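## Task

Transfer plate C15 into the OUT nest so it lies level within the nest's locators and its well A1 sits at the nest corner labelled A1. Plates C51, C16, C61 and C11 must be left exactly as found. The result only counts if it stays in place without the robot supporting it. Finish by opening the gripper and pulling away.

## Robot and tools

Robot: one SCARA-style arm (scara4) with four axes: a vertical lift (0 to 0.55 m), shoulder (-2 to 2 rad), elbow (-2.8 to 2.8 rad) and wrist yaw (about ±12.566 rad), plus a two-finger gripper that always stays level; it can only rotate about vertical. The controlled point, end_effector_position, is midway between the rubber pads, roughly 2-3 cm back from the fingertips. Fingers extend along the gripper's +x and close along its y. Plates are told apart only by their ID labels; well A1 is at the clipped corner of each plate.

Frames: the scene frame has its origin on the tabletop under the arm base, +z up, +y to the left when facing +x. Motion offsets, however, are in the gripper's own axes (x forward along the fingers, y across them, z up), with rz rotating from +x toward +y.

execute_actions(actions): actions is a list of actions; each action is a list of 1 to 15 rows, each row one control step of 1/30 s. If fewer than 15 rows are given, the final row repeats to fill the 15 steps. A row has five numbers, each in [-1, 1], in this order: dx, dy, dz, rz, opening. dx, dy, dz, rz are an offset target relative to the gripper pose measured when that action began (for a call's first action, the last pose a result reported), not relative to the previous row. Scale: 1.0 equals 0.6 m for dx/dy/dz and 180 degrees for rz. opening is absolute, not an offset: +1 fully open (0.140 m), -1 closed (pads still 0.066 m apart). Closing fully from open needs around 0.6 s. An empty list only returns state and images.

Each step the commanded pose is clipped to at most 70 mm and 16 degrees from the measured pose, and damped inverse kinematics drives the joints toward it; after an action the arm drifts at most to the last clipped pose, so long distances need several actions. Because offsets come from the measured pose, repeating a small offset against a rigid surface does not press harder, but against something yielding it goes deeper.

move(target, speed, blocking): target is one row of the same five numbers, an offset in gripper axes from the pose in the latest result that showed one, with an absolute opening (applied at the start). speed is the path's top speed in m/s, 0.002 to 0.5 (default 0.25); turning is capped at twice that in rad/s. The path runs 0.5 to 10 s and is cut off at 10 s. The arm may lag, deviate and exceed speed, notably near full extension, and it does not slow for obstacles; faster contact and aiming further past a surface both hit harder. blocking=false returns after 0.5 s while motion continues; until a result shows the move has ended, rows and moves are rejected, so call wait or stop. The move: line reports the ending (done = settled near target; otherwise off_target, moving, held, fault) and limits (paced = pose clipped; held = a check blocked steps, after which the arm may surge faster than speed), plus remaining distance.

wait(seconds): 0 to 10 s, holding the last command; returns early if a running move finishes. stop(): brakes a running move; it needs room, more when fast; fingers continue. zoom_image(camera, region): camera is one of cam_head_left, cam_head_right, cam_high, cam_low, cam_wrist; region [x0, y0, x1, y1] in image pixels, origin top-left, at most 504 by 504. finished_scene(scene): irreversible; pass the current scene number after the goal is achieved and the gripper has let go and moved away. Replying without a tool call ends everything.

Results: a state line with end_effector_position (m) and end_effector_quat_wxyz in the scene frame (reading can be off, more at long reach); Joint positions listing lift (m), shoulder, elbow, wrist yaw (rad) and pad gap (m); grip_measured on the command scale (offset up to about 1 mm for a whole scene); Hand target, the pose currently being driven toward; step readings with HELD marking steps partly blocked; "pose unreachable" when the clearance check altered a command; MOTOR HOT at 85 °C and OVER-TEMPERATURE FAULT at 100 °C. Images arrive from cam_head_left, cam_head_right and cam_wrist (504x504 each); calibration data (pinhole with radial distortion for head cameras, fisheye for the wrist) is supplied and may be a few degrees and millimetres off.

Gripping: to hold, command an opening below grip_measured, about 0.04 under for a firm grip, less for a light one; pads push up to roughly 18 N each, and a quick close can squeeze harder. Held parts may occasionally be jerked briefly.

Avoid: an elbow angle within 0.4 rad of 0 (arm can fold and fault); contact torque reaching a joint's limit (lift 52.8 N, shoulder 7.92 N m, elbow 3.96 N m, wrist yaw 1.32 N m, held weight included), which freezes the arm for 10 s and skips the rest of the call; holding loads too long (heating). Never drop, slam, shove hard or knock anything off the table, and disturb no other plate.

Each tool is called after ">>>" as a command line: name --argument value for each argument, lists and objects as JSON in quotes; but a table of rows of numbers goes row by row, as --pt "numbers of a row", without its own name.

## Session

>>> execute_actions --actions '[]'

Scene clock: 0.00 s.
end_effector_position=(+0.5762, -0.1709, +0.2349) grip_measured=+1.00 end_effector_quat_wxyz=(-0.441, -0.000, -0.000, +0.897)
Joint positions: [ 0.23   0.191  2.461 -4.878  0.14 ]
Hand target: +0.576, -0.171, +0.235; -0.441, -0.000, -0.000, +0.897
camera_calibration (this result's frames):
cam_wrist: T_world_to_cam=[[-0.797233, 0.60367, 0.00133288, 0.571732], [0.362644, 0.480686, -0.798392, 0.0475296], [-0.482606, -0.636021, -0.602136, 0.406621], [0, 0, 0, 1]] pos_world=[0.634805, -0.109364, 0.282027]

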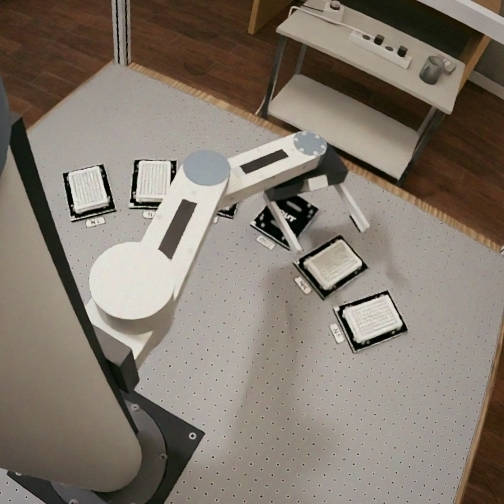

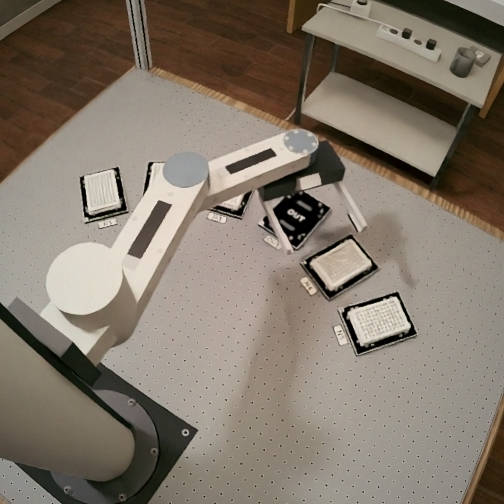

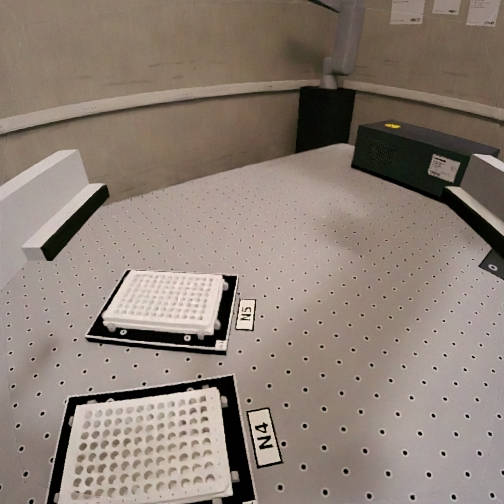

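>>> move --target '[-0.145,-0.1225,-0.231,0.67,1]' --speed 0.5

>>> zoom_image --camera "cam_wrist" --region '[133,130,373,300]'

>>> move --target '[-0.1,0.3,0,0.16,1]' --speed 0.5

Scene clock: 14.90 s.
end_effector_position=(+0.5710, -0.0573, +0.0962) grip_measured=+1.00 end_effector_quat_wxyz=(+0.998, +0.000, +0.000, -0.061)
Joint positions: [ 0.091  0.763  1.038 -1.923  0.14 ]
Hand target: +0.571, -0.057, +0.096; +0.998, +0.000, +0.000, -0.061
Off the commanded pose: 0.000 m, 0 deg.
move: done
camera_calibration (this result's frames):
cam_wrist: T_world_to_cam=[[-0.114203, -0.993457, 0.00133288, 0.0176169], [-0.598319, 0.0677085, -0.798392, 0.409139], [0.793078, -0.0919761, -0.602136, -0.304334], [0, 0, 0, 1]] pos_world=[0.488168, -0.038192, 0.143379]

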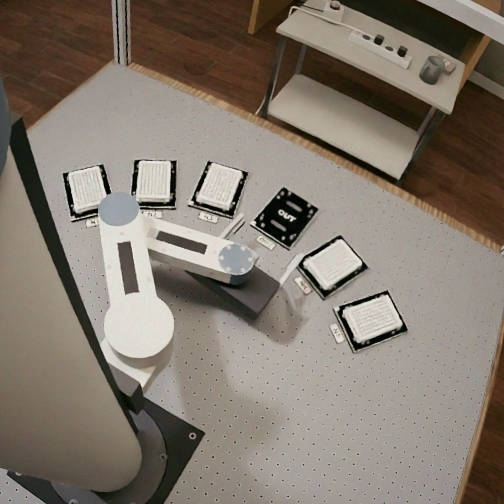

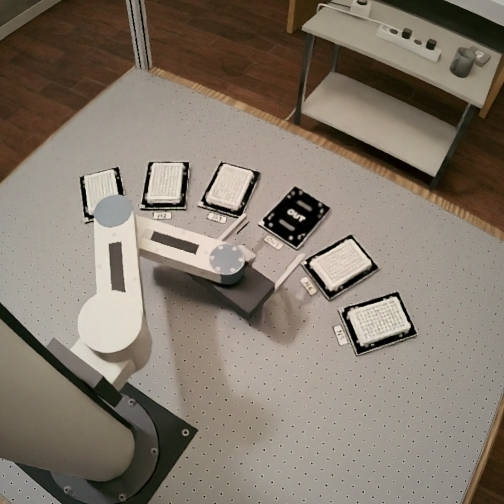

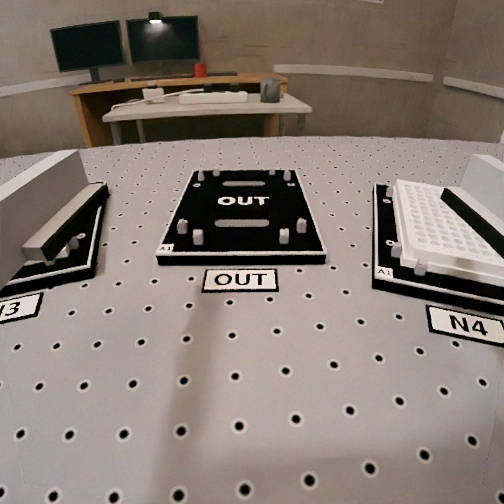

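Region (133, 130, 373, 300) of cam_wrist's 504x504 image, scaled by 2.100, with more detail than that image has; it fills the top 357 rows of this view, and the rest is white.

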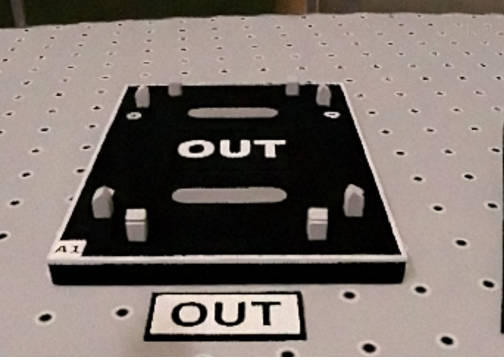

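Scene clock: 15.93 s.
end_effector_position=(+0.5334, +0.1288, +0.0962) grip_measured=+1.00 end_effector_quat_wxyz=(+0.982, +0.000, +0.000, +0.189)
Joint positions: [ 0.091  1.271  0.952 -1.843  0.14 ]
Hand target: +0.533, +0.129, +0.096; +0.982, +0.000, +0.000, +0.189
Off the commanded pose: 0.000 m, 0 deg.
move: done
camera_calibration (this result's frames):
cam_wrist: T_world_to_cam=[[0.37916, -0.92533, 0.00133288, -0.0736959], [-0.556772, -0.229291, -0.798392, 0.390143], [0.739082, 0.301976, -0.602136, -0.279346], [0, 0, 0, 1]] pos_world=[0.451622, 0.105619, 0.143381]

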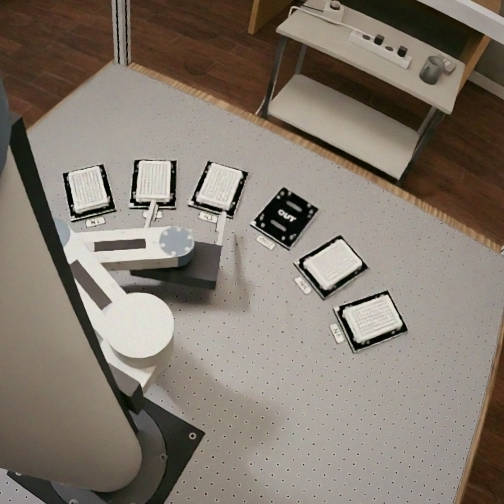

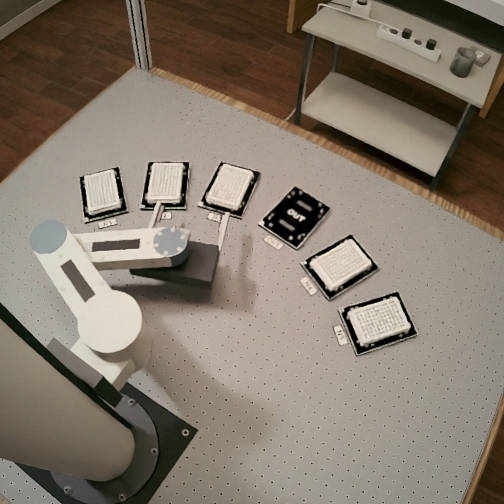

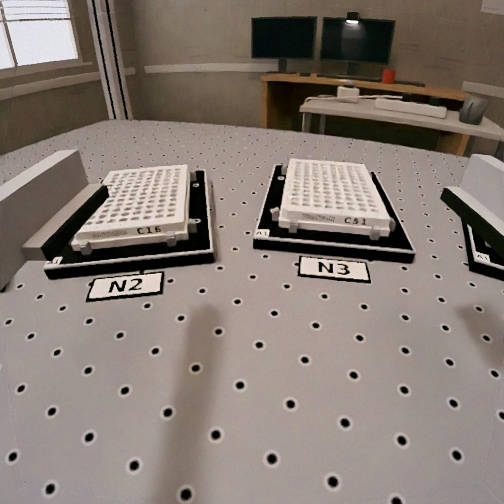

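>>> move --target '[-0.045,0.336,0,0.162,1]' --speed 0.4

>>> zoom_image --camera "cam_wrist" --region '[133,130,373,300]'

Scene clock: 24.97 s.
end_effector_position=(+0.4333, +0.3061, +0.0962) grip_measured=+1.00 end_effector_quat_wxyz=(+0.903, +0.000, +0.000, +0.431)
Joint positions: [ 0.091  1.776  1.039 -1.925  0.14 ]
Hand target: +0.433, +0.306, +0.096; +0.903, +0.000, +0.000, +0.430
Off the commanded pose: 0.000 m, 0 deg.
move: done
camera_calibration (this result's frames):
cam_wrist: T_world_to_cam=[[0.782401, -0.622773, 0.00133288, -0.139048], [-0.374162, -0.471775, -0.798392, 0.370138], [0.497846, 0.624164, -0.602136, -0.252955], [0, 0, 0, 1]] pos_world=[0.373216, 0.245912, 0.143387]

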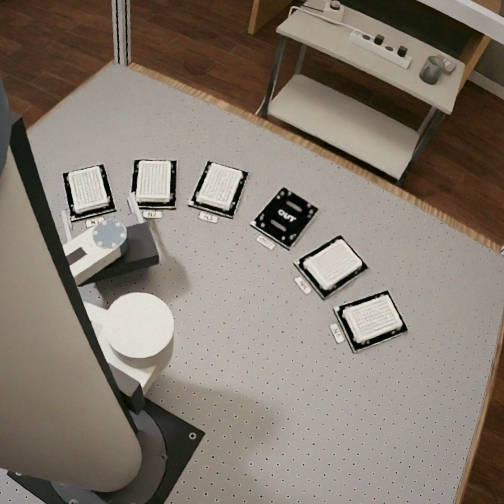

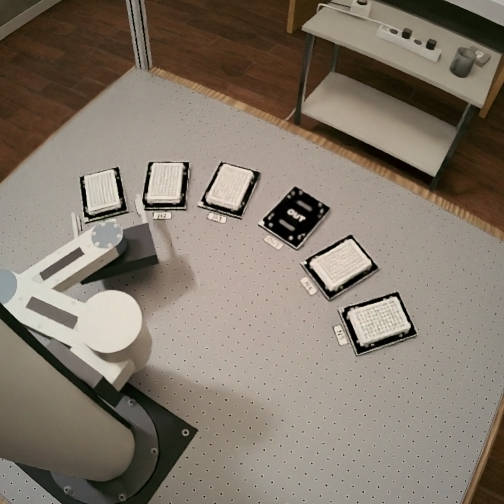

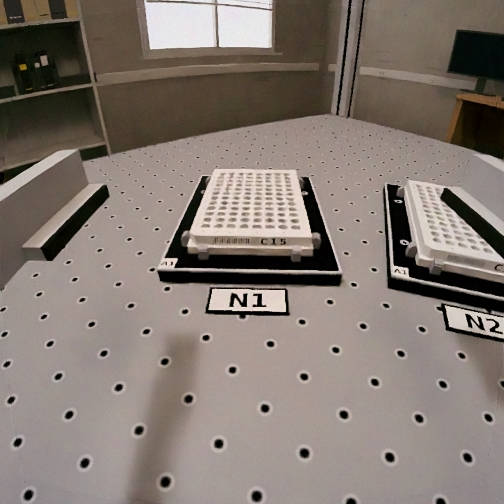

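Region (133, 130, 373, 300) of cam_wrist's 504x504 image, scaled by 2.100, with more detail than that image has; it fills the top 357 rows of this view, and the rest is white.

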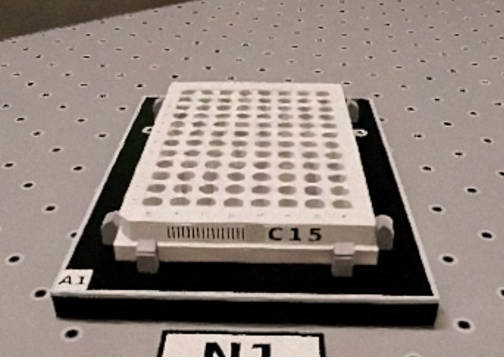

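>>> move --target '[0.2267,0.0175,-0.07,-0.011,0]' --speed 0.3

>>> move --target '[0,0,-0.042,0,-0.25]' --speed 0.03

Scene clock: 33.87 s.
end_effector_position=(+0.5107, +0.4184, +0.0542) grip_measured=+0.00 end_effector_quat_wxyz=(+0.910, +0.000, +0.000, +0.415)
Joint positions: [ 0.049  1.549  1.73  -2.423  0.103]
Hand target: +0.511, +0.418, +0.054; +0.910, +0.000, +0.000, +0.415
Off the commanded pose: 0.000 m, 0 deg.
move: done
camera_calibration (this result's frames):
cam_wrist: T_world_to_cam=[[0.760597, -0.649223, 0.00133288, -0.107335], [-0.390112, -0.458675, -0.798392, 0.421197], [0.518946, 0.606735, -0.602136, -0.390426], [0, 0, 0, 1]] pos_world=[0.448563, 0.360393, 0.101334]

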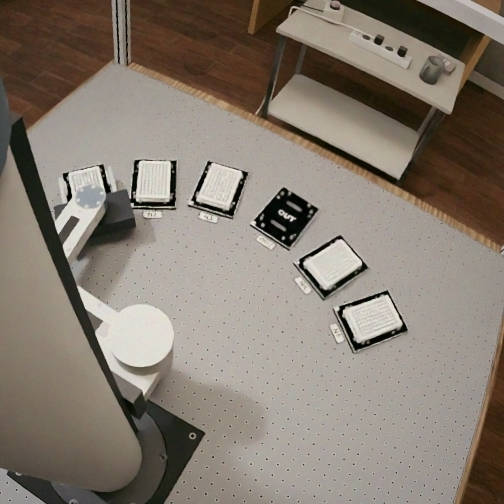

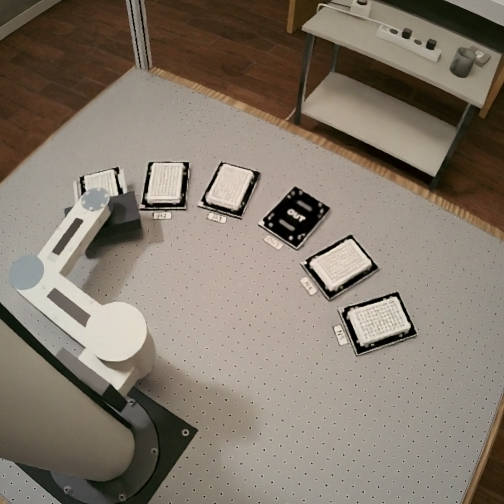

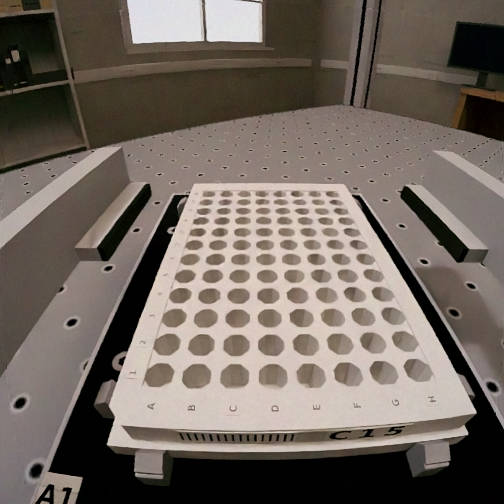

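Scene clock: 34.93 s.
end_effector_position=(+0.5107, +0.4184, +0.0289) grip_measured=-0.25 end_effector_quat_wxyz=(+0.910, +0.000, +0.000, +0.415)
Joint positions: [ 0.024  1.549  1.73  -2.423  0.094]
Hand target: +0.511, +0.418, +0.029; +0.910, +0.000, +0.000, +0.415
Off the commanded pose: 0.000 m, 0 deg.
move: done
camera_calibration (this result's frames):
cam_wrist: T_world_to_cam=[[0.760592, -0.649229, 0.00133288, -0.107299], [-0.390116, -0.458671, -0.798392, 0.401035], [0.518951, 0.606731, -0.602136, -0.405632], [0, 0, 0, 1]] pos_world=[0.448563, 0.360391, 0.0760806]

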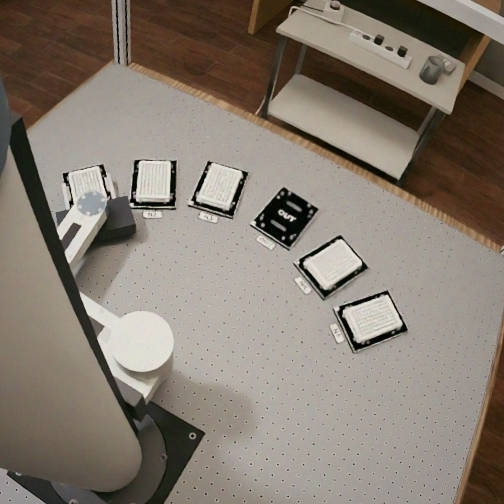

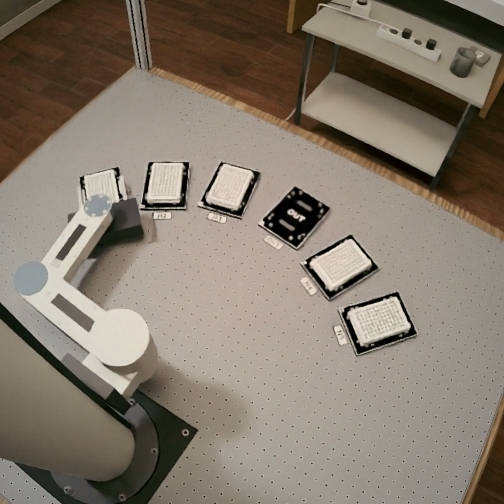

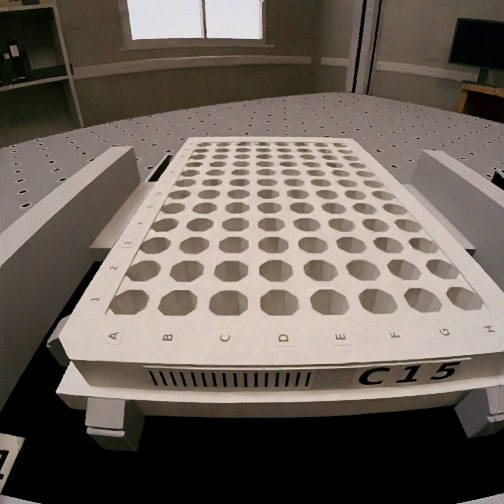

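>>> execute_actions --actions '[[[0,0.0008,0,0.002,-0.35],[0,0.0008,0,0.002,-0.35],[0,0.0008,0,0.002,-0.4],[0,0.0008,0,0.002,-0.42],[0,0.0008,0,0.002,-0.44],[0,0.0008,0,0.002,-0.46],[0,0.0008,0,0.002,-0.48],[0,0.0008,0,0.002,-0.5],[0,0.0008,0,0.002,-0.55]]]'

>>> move --target '[0,0,0.042,0,-0.55]' --speed 0.04

>>> move --target '[-0.366,-0.789,0,-0.3097,-0.55]'

Scene clock: 44.13 s.
end_effector_position=(+0.5102, +0.4188, +0.0289) grip_measured=-0.48 end_effector_quat_wxyz=(+0.908, +0.000, +0.000, +0.418)
Joint positions: [ 0.024  1.548  1.73  -2.415  0.085]
Hand target: +0.510, +0.419, +0.029; +0.908, +0.000, +0.000, +0.418
Off the commanded pose: 0.000 m, 0 deg.
Step readings (end_effector_position):
0: (+0.5107, +0.4184, +0.0289)
1: (+0.5106, +0.4185, +0.0289)
2: (+0.5103, +0.4188, +0.0289)
4: (+0.5102, +0.4188, +0.0289)
8: (+0.5102, +0.4188, +0.0289)
15: end_effector_position above
camera_calibration (this result's frames):
cam_wrist: T_world_to_cam=[[0.764711, -0.644372, 0.00133288, -0.110882], [-0.387186, -0.461147, -0.798392, 0.400587], [0.515076, 0.610023, -0.602136, -0.405039], [0, 0, 0, 1]] pos_world=[0.448521, 0.360363, 0.0760854]

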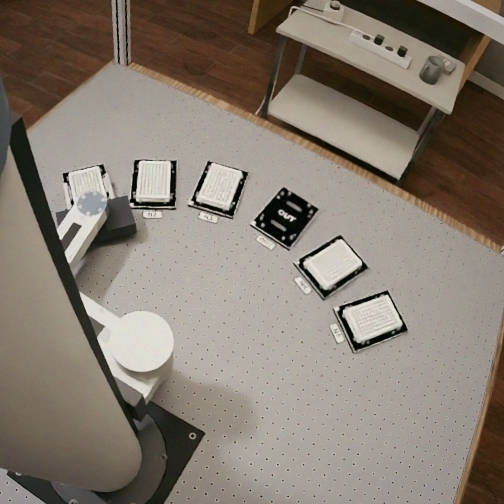

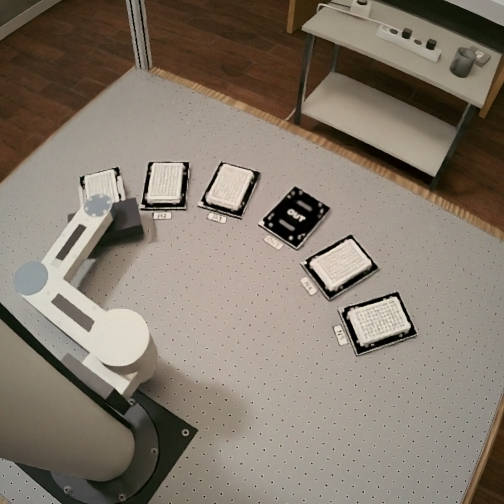

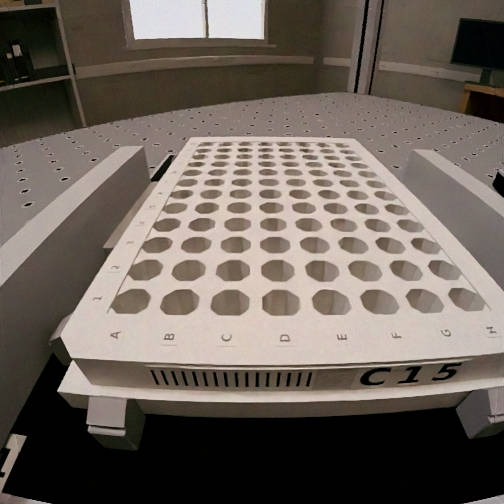

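Scene clock: 45.00 s.
end_effector_position=(+0.5102, +0.4188, +0.0542) grip_measured=-0.48 end_effector_quat_wxyz=(+0.908, +0.000, +0.000, +0.418)
Joint positions: [ 0.049  1.548  1.73  -2.415  0.085]
Hand target: +0.510, +0.419, +0.054; +0.908, +0.000, +0.000, +0.418
Off the commanded pose: 0.000 m, 0 deg.
move: done
camera_calibration (this result's frames):
cam_wrist: T_world_to_cam=[[0.764719, -0.644363, 0.00133288, -0.11092], [-0.387181, -0.461151, -0.798392, 0.420741], [0.515069, 0.61003, -0.602136, -0.389839], [0, 0, 0, 1]] pos_world=[0.44852, 0.360366, 0.101328]

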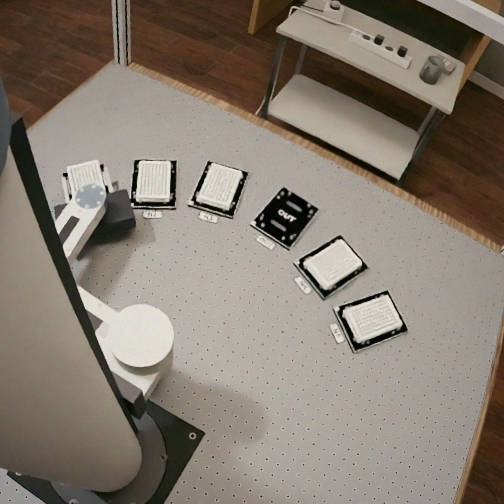

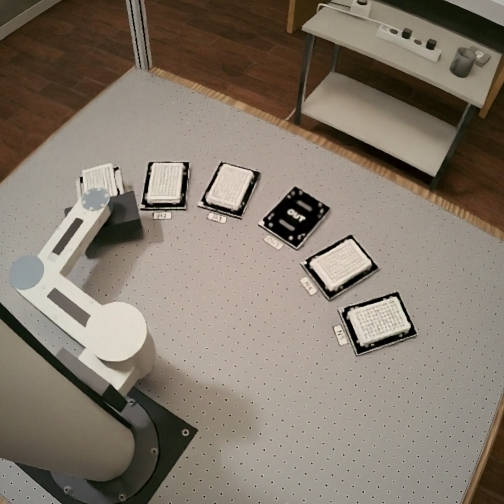

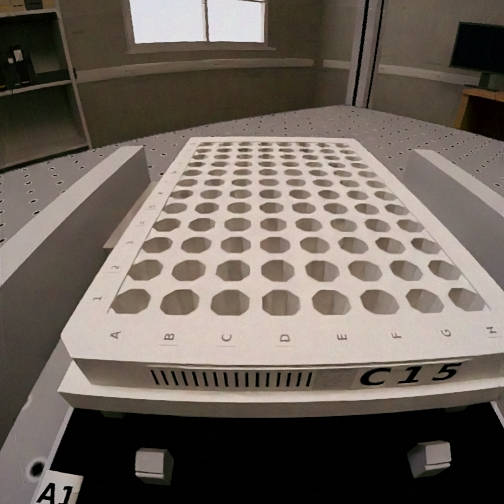

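Scene clock: 47.53 s.
end_effector_position=(+0.7269, -0.0560, +0.0542) grip_measured=-0.48 end_effector_quat_wxyz=(+0.998, +0.000, +0.000, -0.055)
Joint positions: [ 0.049  0.493  1.842 -2.446  0.085]
Hand target: +0.727, -0.056, +0.054; +0.998, +0.000, +0.000, -0.055
Off the commanded pose: 0.000 m, 0 deg.
move: done
camera_calibration (this result's frames):
cam_wrist: T_world_to_cam=[[-0.102254, -0.994757, 0.00133288, 0.0280257], [-0.599089, 0.0605126, -0.798392, 0.46894], [0.794126, -0.0824377, -0.602136, -0.453448], [0, 0, 0, 1]] pos_world=[0.643898, -0.0378792, 0.101323]

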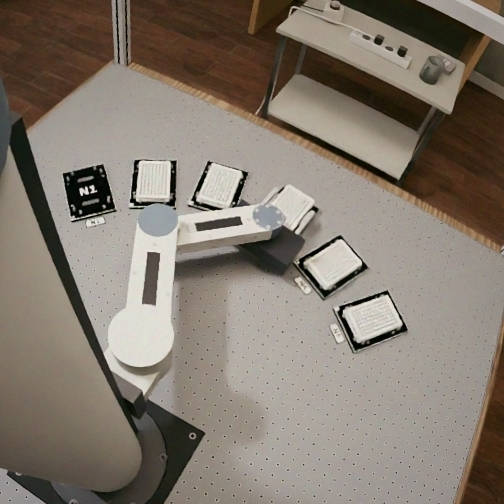

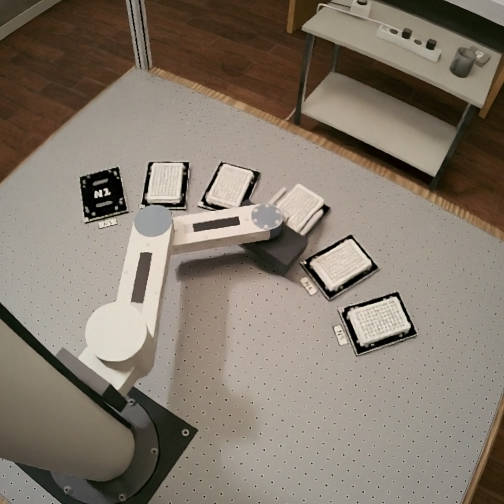

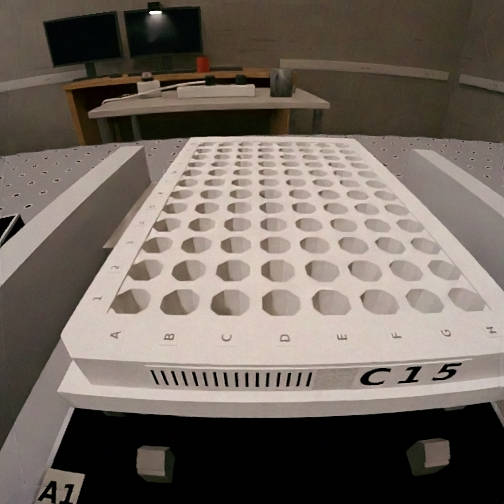

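>>> move --target '[0.001,0,-0.0417,0,-0.55]' --speed 0.02

>>> execute_actions --actions '[[[0,0,0,0,0.2]],[[0,0,0.1,0,0.2]],[[-0.15,0,0.05,0,0.2]]]'

Scene clock: 53.93 s.
end_effector_position=(+0.7275, -0.0559, +0.0291) grip_measured=-0.48 end_effector_quat_wxyz=(+0.998, +0.000, +0.000, -0.055)
Joint positions: [ 0.024  0.492  1.846 -2.448  0.085]
Hand target: +0.728, -0.056, +0.029; +0.998, +0.000, +0.000, -0.055
Off the commanded pose: 0.000 m, 0 deg.
move: done
camera_calibration (this result's frames):
cam_wrist: T_world_to_cam=[[-0.101905, -0.994793, 0.00133288, 0.0279199], [-0.59911, 0.0603021, -0.798392, 0.449271], [0.794155, -0.0821586, -0.602136, -0.469013], [0, 0, 0, 1]] pos_world=[0.644477, -0.0378509, 0.0762476]

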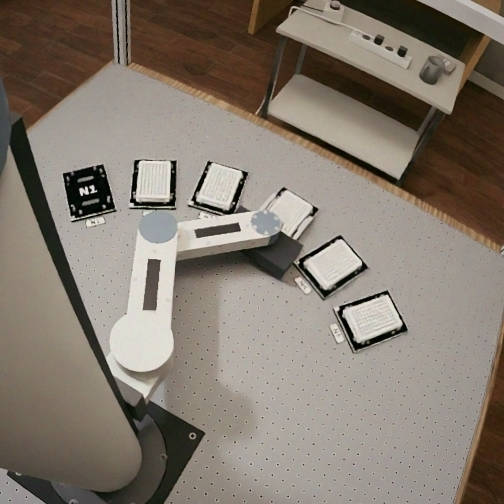

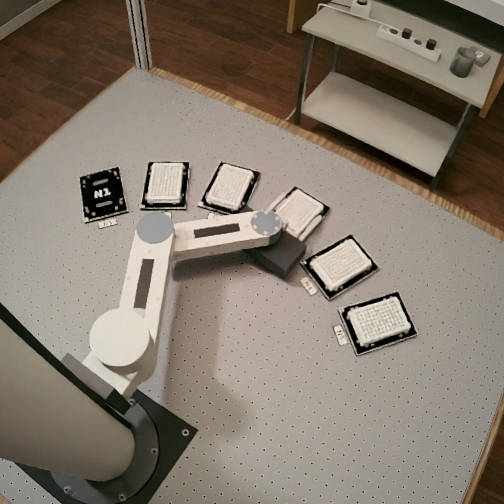

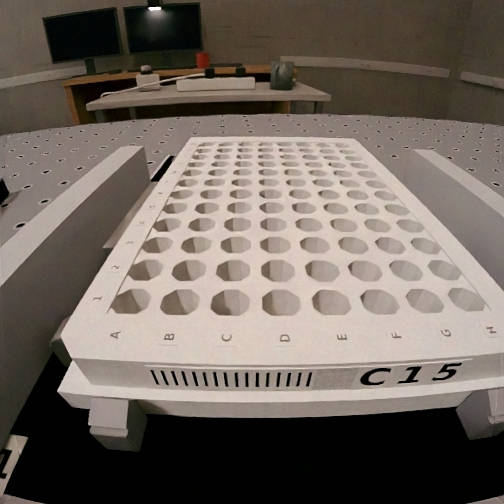

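Scene clock: 55.43 s.
end_effector_position=(+0.6380, -0.0461, +0.1192) grip_measured=+0.20 end_effector_quat_wxyz=(+0.998, +0.000, +0.000, -0.055)
Joint positions: [ 0.114  0.708  1.344 -2.163  0.11 ]
Hand target: +0.638, -0.046, +0.119; +0.998, +0.000, +0.000, -0.055
Off the commanded pose: 0.000 m, 0 deg.
Step readings (end_effector_position; steps 1 to 15: 1st action; 16 to 30: 2nd action; 31 to 45: 3rd action):
0: (+0.7275, -0.0559, +0.0291)
1: (+0.7275, -0.0559, +0.0291)
2: (+0.7275, -0.0559, +0.0291)
4: (+0.7275, -0.0559, +0.0291)
8: (+0.7275, -0.0559, +0.0291)
15: (+0.7275, -0.0559, +0.0291)
16: (+0.7275, -0.0559, +0.0291)
17: (+0.7275, -0.0559, +0.0300)
19: (+0.7275, -0.0559, +0.0372)
23: (+0.7275, -0.0559, +0.0704)
30: (+0.7275, -0.0559, +0.0891)
31: (+0.7275, -0.0559, +0.0891)
32: (+0.7263, -0.0559, +0.0896)
34: (+0.7176, -0.0556, +0.0942)
38: (+0.6785, -0.0527, +0.1116)
45: end_effector_position above
camera_calibration (this result's frames):
cam_wrist: T_world_to_cam=[[-0.102581, -0.994724, 0.00133288, 0.0288592], [-0.599069, 0.060709, -0.798392, 0.466981], [0.794099, -0.0826981, -0.602136, -0.342814], [0, 0, 0, 1]] pos_world=[0.554943, -0.0279931, 0.166375]

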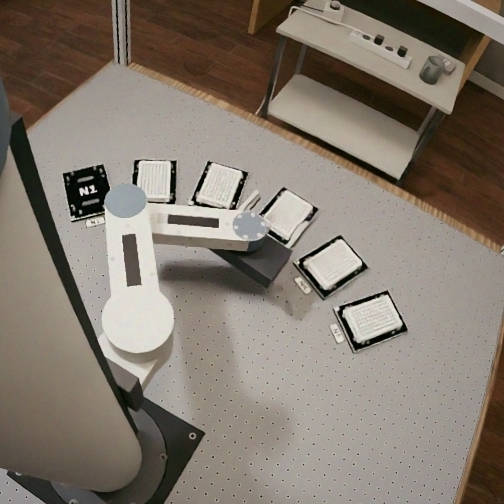

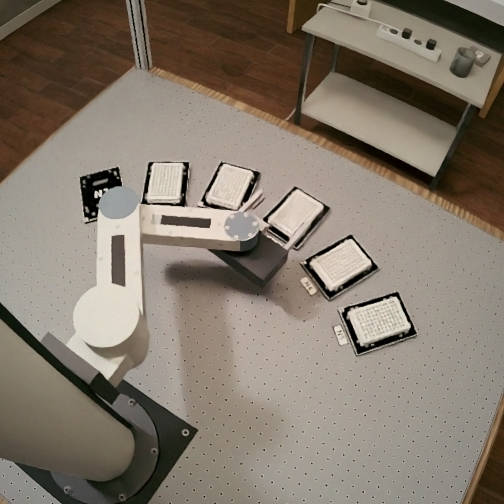

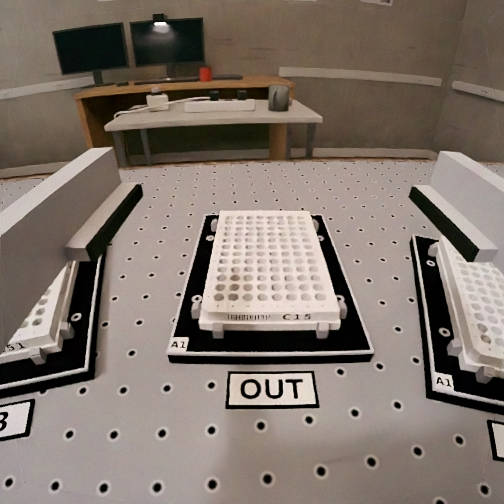

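>>> finished_scene --scene 2

The scene is finished: the task was done.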